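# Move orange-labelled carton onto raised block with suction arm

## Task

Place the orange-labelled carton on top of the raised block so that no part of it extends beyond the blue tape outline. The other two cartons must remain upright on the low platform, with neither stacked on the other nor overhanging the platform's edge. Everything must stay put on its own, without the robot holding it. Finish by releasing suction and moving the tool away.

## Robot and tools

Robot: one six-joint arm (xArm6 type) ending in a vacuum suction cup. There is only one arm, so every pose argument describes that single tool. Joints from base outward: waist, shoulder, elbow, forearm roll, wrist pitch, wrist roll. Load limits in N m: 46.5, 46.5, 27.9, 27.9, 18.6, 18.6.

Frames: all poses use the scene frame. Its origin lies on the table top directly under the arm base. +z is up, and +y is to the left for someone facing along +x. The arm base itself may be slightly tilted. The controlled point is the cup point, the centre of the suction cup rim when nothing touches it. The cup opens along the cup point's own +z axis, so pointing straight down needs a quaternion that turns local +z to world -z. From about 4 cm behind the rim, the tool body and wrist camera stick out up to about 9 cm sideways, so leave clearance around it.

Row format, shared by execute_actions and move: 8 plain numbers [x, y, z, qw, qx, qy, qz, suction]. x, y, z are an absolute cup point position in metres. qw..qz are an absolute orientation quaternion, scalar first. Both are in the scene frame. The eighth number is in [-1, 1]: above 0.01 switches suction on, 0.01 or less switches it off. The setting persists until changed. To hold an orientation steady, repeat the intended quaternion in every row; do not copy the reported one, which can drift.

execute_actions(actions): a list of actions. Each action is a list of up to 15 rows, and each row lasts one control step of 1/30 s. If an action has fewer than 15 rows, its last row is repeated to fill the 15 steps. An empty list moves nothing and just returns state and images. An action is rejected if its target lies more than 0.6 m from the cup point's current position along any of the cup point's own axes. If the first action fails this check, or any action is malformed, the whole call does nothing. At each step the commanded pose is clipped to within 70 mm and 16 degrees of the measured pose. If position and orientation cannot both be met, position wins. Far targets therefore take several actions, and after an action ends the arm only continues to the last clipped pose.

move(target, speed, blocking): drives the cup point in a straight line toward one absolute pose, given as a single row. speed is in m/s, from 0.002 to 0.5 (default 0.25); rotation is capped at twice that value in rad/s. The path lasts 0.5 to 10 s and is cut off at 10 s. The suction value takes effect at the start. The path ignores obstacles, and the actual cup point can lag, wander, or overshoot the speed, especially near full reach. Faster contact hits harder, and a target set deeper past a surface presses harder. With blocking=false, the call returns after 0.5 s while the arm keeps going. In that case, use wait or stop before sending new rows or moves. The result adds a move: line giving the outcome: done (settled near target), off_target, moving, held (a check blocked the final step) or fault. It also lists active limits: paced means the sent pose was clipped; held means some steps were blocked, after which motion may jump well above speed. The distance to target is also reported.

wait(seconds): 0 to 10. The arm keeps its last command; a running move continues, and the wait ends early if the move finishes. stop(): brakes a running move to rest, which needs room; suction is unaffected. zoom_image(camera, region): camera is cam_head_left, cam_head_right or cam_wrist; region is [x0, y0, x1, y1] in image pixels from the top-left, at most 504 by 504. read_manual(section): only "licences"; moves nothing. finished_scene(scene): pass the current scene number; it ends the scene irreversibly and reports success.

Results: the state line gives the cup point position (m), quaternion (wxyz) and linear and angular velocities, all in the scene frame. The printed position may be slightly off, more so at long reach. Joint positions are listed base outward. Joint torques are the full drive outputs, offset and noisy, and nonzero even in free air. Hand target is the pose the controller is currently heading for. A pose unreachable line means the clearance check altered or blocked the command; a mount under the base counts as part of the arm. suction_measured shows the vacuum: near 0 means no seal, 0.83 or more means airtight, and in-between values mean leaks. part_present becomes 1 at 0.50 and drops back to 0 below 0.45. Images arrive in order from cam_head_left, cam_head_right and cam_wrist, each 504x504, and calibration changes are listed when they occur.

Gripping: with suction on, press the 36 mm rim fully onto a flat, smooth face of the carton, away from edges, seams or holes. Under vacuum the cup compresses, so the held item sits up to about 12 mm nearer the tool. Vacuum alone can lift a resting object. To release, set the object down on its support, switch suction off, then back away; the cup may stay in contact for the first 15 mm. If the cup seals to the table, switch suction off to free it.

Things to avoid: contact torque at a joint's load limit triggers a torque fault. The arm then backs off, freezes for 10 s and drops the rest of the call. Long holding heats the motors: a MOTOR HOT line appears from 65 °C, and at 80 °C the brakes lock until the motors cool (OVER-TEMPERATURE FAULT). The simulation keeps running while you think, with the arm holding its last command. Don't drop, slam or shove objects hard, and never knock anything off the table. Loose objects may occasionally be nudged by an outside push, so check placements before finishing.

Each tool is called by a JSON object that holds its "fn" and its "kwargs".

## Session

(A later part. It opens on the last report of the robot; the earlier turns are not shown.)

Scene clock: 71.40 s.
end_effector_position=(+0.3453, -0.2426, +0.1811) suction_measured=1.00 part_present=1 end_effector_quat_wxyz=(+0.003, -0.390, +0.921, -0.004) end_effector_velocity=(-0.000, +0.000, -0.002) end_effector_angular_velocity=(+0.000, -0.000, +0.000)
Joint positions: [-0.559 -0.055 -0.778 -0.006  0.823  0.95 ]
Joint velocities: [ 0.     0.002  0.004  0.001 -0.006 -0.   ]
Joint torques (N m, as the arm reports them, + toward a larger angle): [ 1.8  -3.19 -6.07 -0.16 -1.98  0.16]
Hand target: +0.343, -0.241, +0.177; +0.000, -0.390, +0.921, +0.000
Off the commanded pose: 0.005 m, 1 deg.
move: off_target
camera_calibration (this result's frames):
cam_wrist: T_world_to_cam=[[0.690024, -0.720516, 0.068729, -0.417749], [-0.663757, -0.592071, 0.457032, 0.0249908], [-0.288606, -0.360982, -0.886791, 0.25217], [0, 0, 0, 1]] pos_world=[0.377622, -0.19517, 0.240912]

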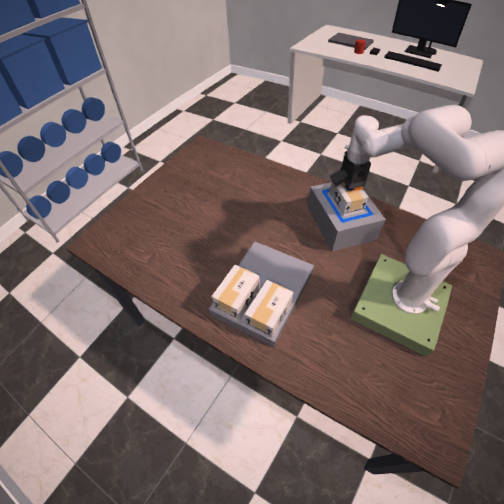

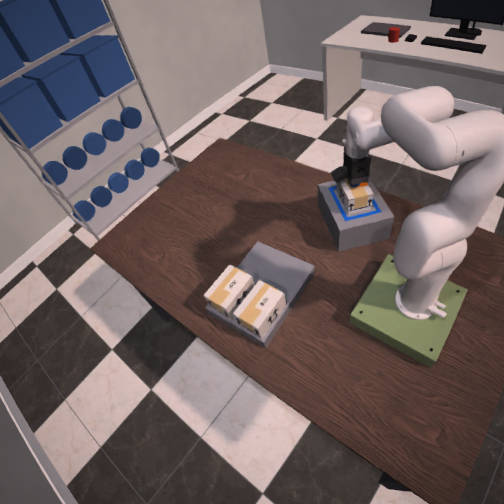

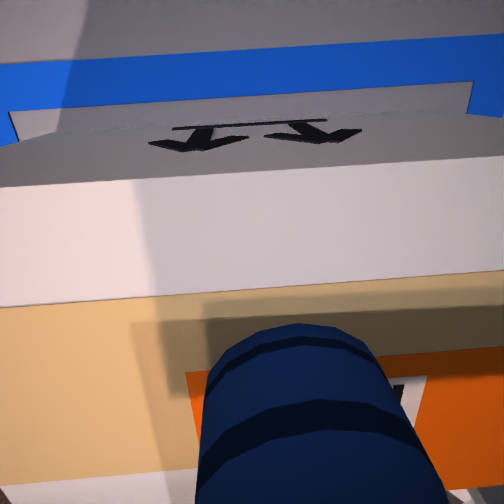

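Contact. Release.

{"fn": "execute_actions", "kwargs": {"actions": [[[0.343,-0.241,0.185,0,-0.39,0.921,0,-1]],[[0.343,-0.241,0.185,0,-0.39,0.921,0,-1]]]}}

{"fn": "move", "kwargs": {"target": [0.343,-0.241,0.32,0,-0.39,0.921,0,-1], "speed": 0.15}}

{"fn": "zoom_image", "kwargs": {"camera": "cam_head_left", "region": [290, 130, 410, 260]}}

{"fn": "zoom_image", "kwargs": {"camera": "cam_head_right", "region": [290, 130, 410, 260]}}

Scene clock: 75.77 s.
end_effector_position=(+0.3429, -0.2409, +0.1848) suction_measured=0.00 part_present=0 end_effector_quat_wxyz=(-0.000, -0.390, +0.921, +0.000) end_effector_velocity=(+0.000, -0.001, +0.000) end_effector_angular_velocity=(-0.002, -0.001, +0.000)
Joint positions: [-0.559 -0.065 -0.782 -0.006  0.846  0.95 ]
Joint velocities: [-0.     0.    -0.001 -0.001 -0.001 -0.   ]
Joint torques (N m, as the arm reports them, + toward a larger angle): [  2.04 -10.62  -6.89  -0.07   0.47   0.23]
Hand target: +0.343, -0.241, +0.185; +0.000, -0.390, +0.921, +0.000
Off the commanded pose: 0.000 m, 0 deg.
camera_calibration (this result's frames):
cam_wrist: T_world_to_cam=[[0.690517, -0.720907, 0.0589815, -0.413545], [-0.660029, -0.594646, 0.459084, 0.0203536], [-0.295884, -0.355935, -0.886433, 0.259082], [0, 0, 0, 1]] pos_world=[0.375652, -0.193808, 0.244706]

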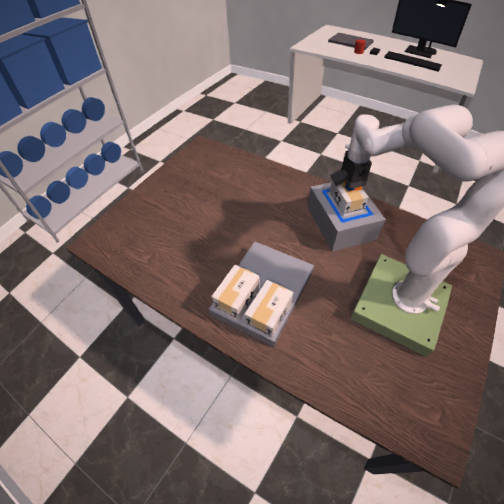

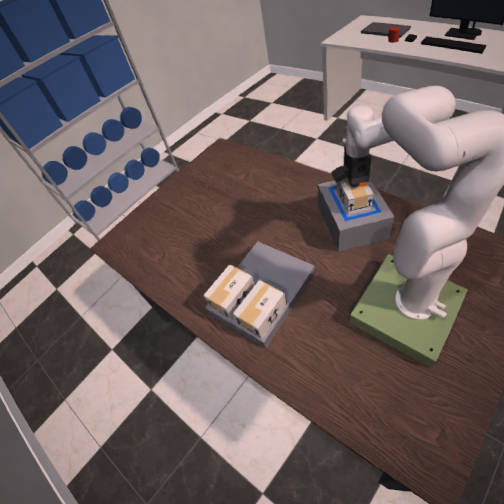

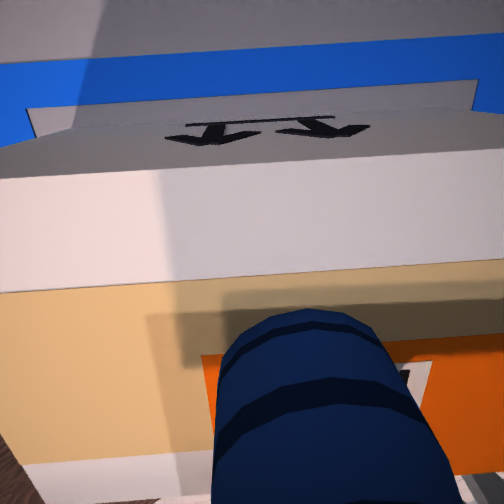

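Scene clock: 77.07 s.
end_effector_position=(+0.3429, -0.2410, +0.3192) suction_measured=0.00 part_present=0 end_effector_quat_wxyz=(-0.001, -0.390, +0.921, +0.001) end_effector_velocity=(+0.001, -0.001, +0.005) end_effector_angular_velocity=(-0.005, -0.006, -0.000)
Joint positions: [-0.557 -0.207 -1.037 -0.005  1.245  0.95 ]
Joint velocities: [-0.    -0.003 -0.01  -0.001  0.005 -0.   ]
Joint torques (N m, as the arm reports them, + toward a larger angle): [  1.7  -14.68 -13.71   0.12  -1.34   0.22]
Hand target: +0.343, -0.241, +0.320; -0.000, -0.390, +0.921, -0.000
Off the commanded pose: 0.001 m, 0 deg.
move: done
camera_calibration (this result's frames):
cam_wrist: T_world_to_cam=[[0.690271, -0.721225, 0.0579716, -0.421216], [-0.65981, -0.594557, 0.459514, -0.0415669], [-0.296945, -0.355439, -0.886277, 0.378535], [0, 0, 0, 1]] pos_world=[0.375731, -0.193959, 0.379006]

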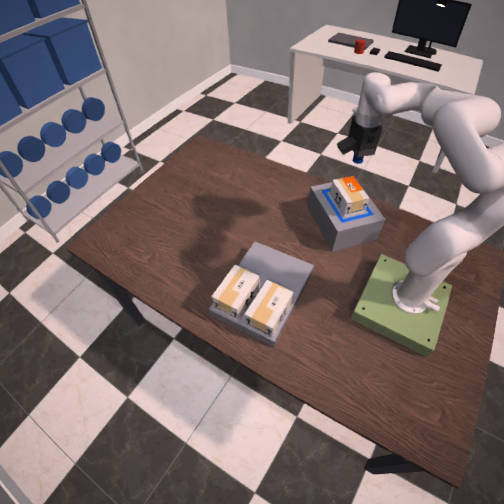

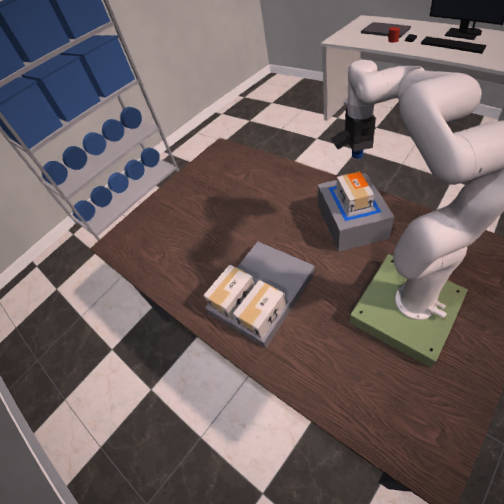

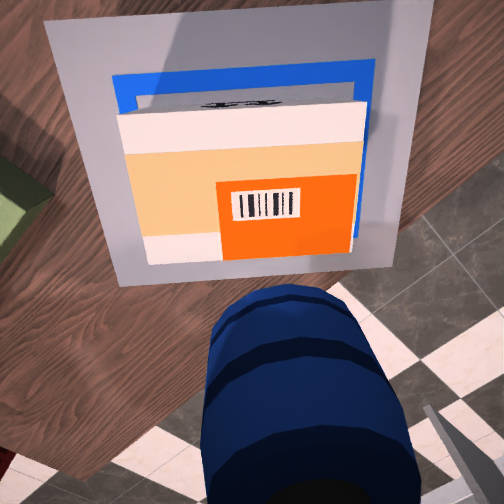

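Region (290, 130, 410, 260) of cam_head_left's 504x504 image, scaled by 3.877, with more detail than that image has; it fills the left 465 columns of this view, and the rest is white.

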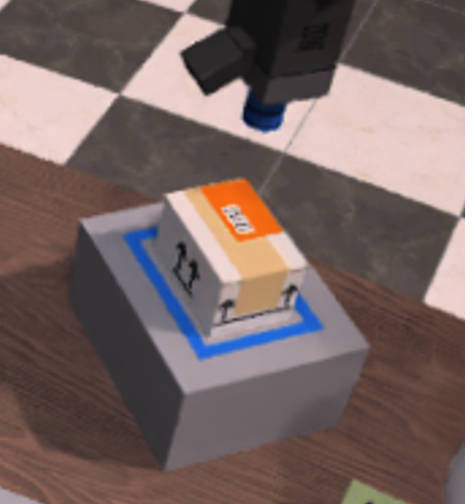

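Region (290, 130, 410, 260) of cam_head_right's 504x504 image, scaled by 3.877, with more detail than that image has; it fills the left 465 columns of this view, and the rest is white.

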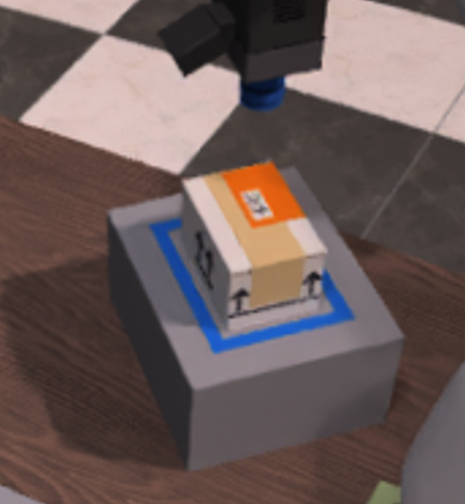

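{"fn": "finished_scene", "kwargs": {"scene": 1}}

The scene is finished: the task was done.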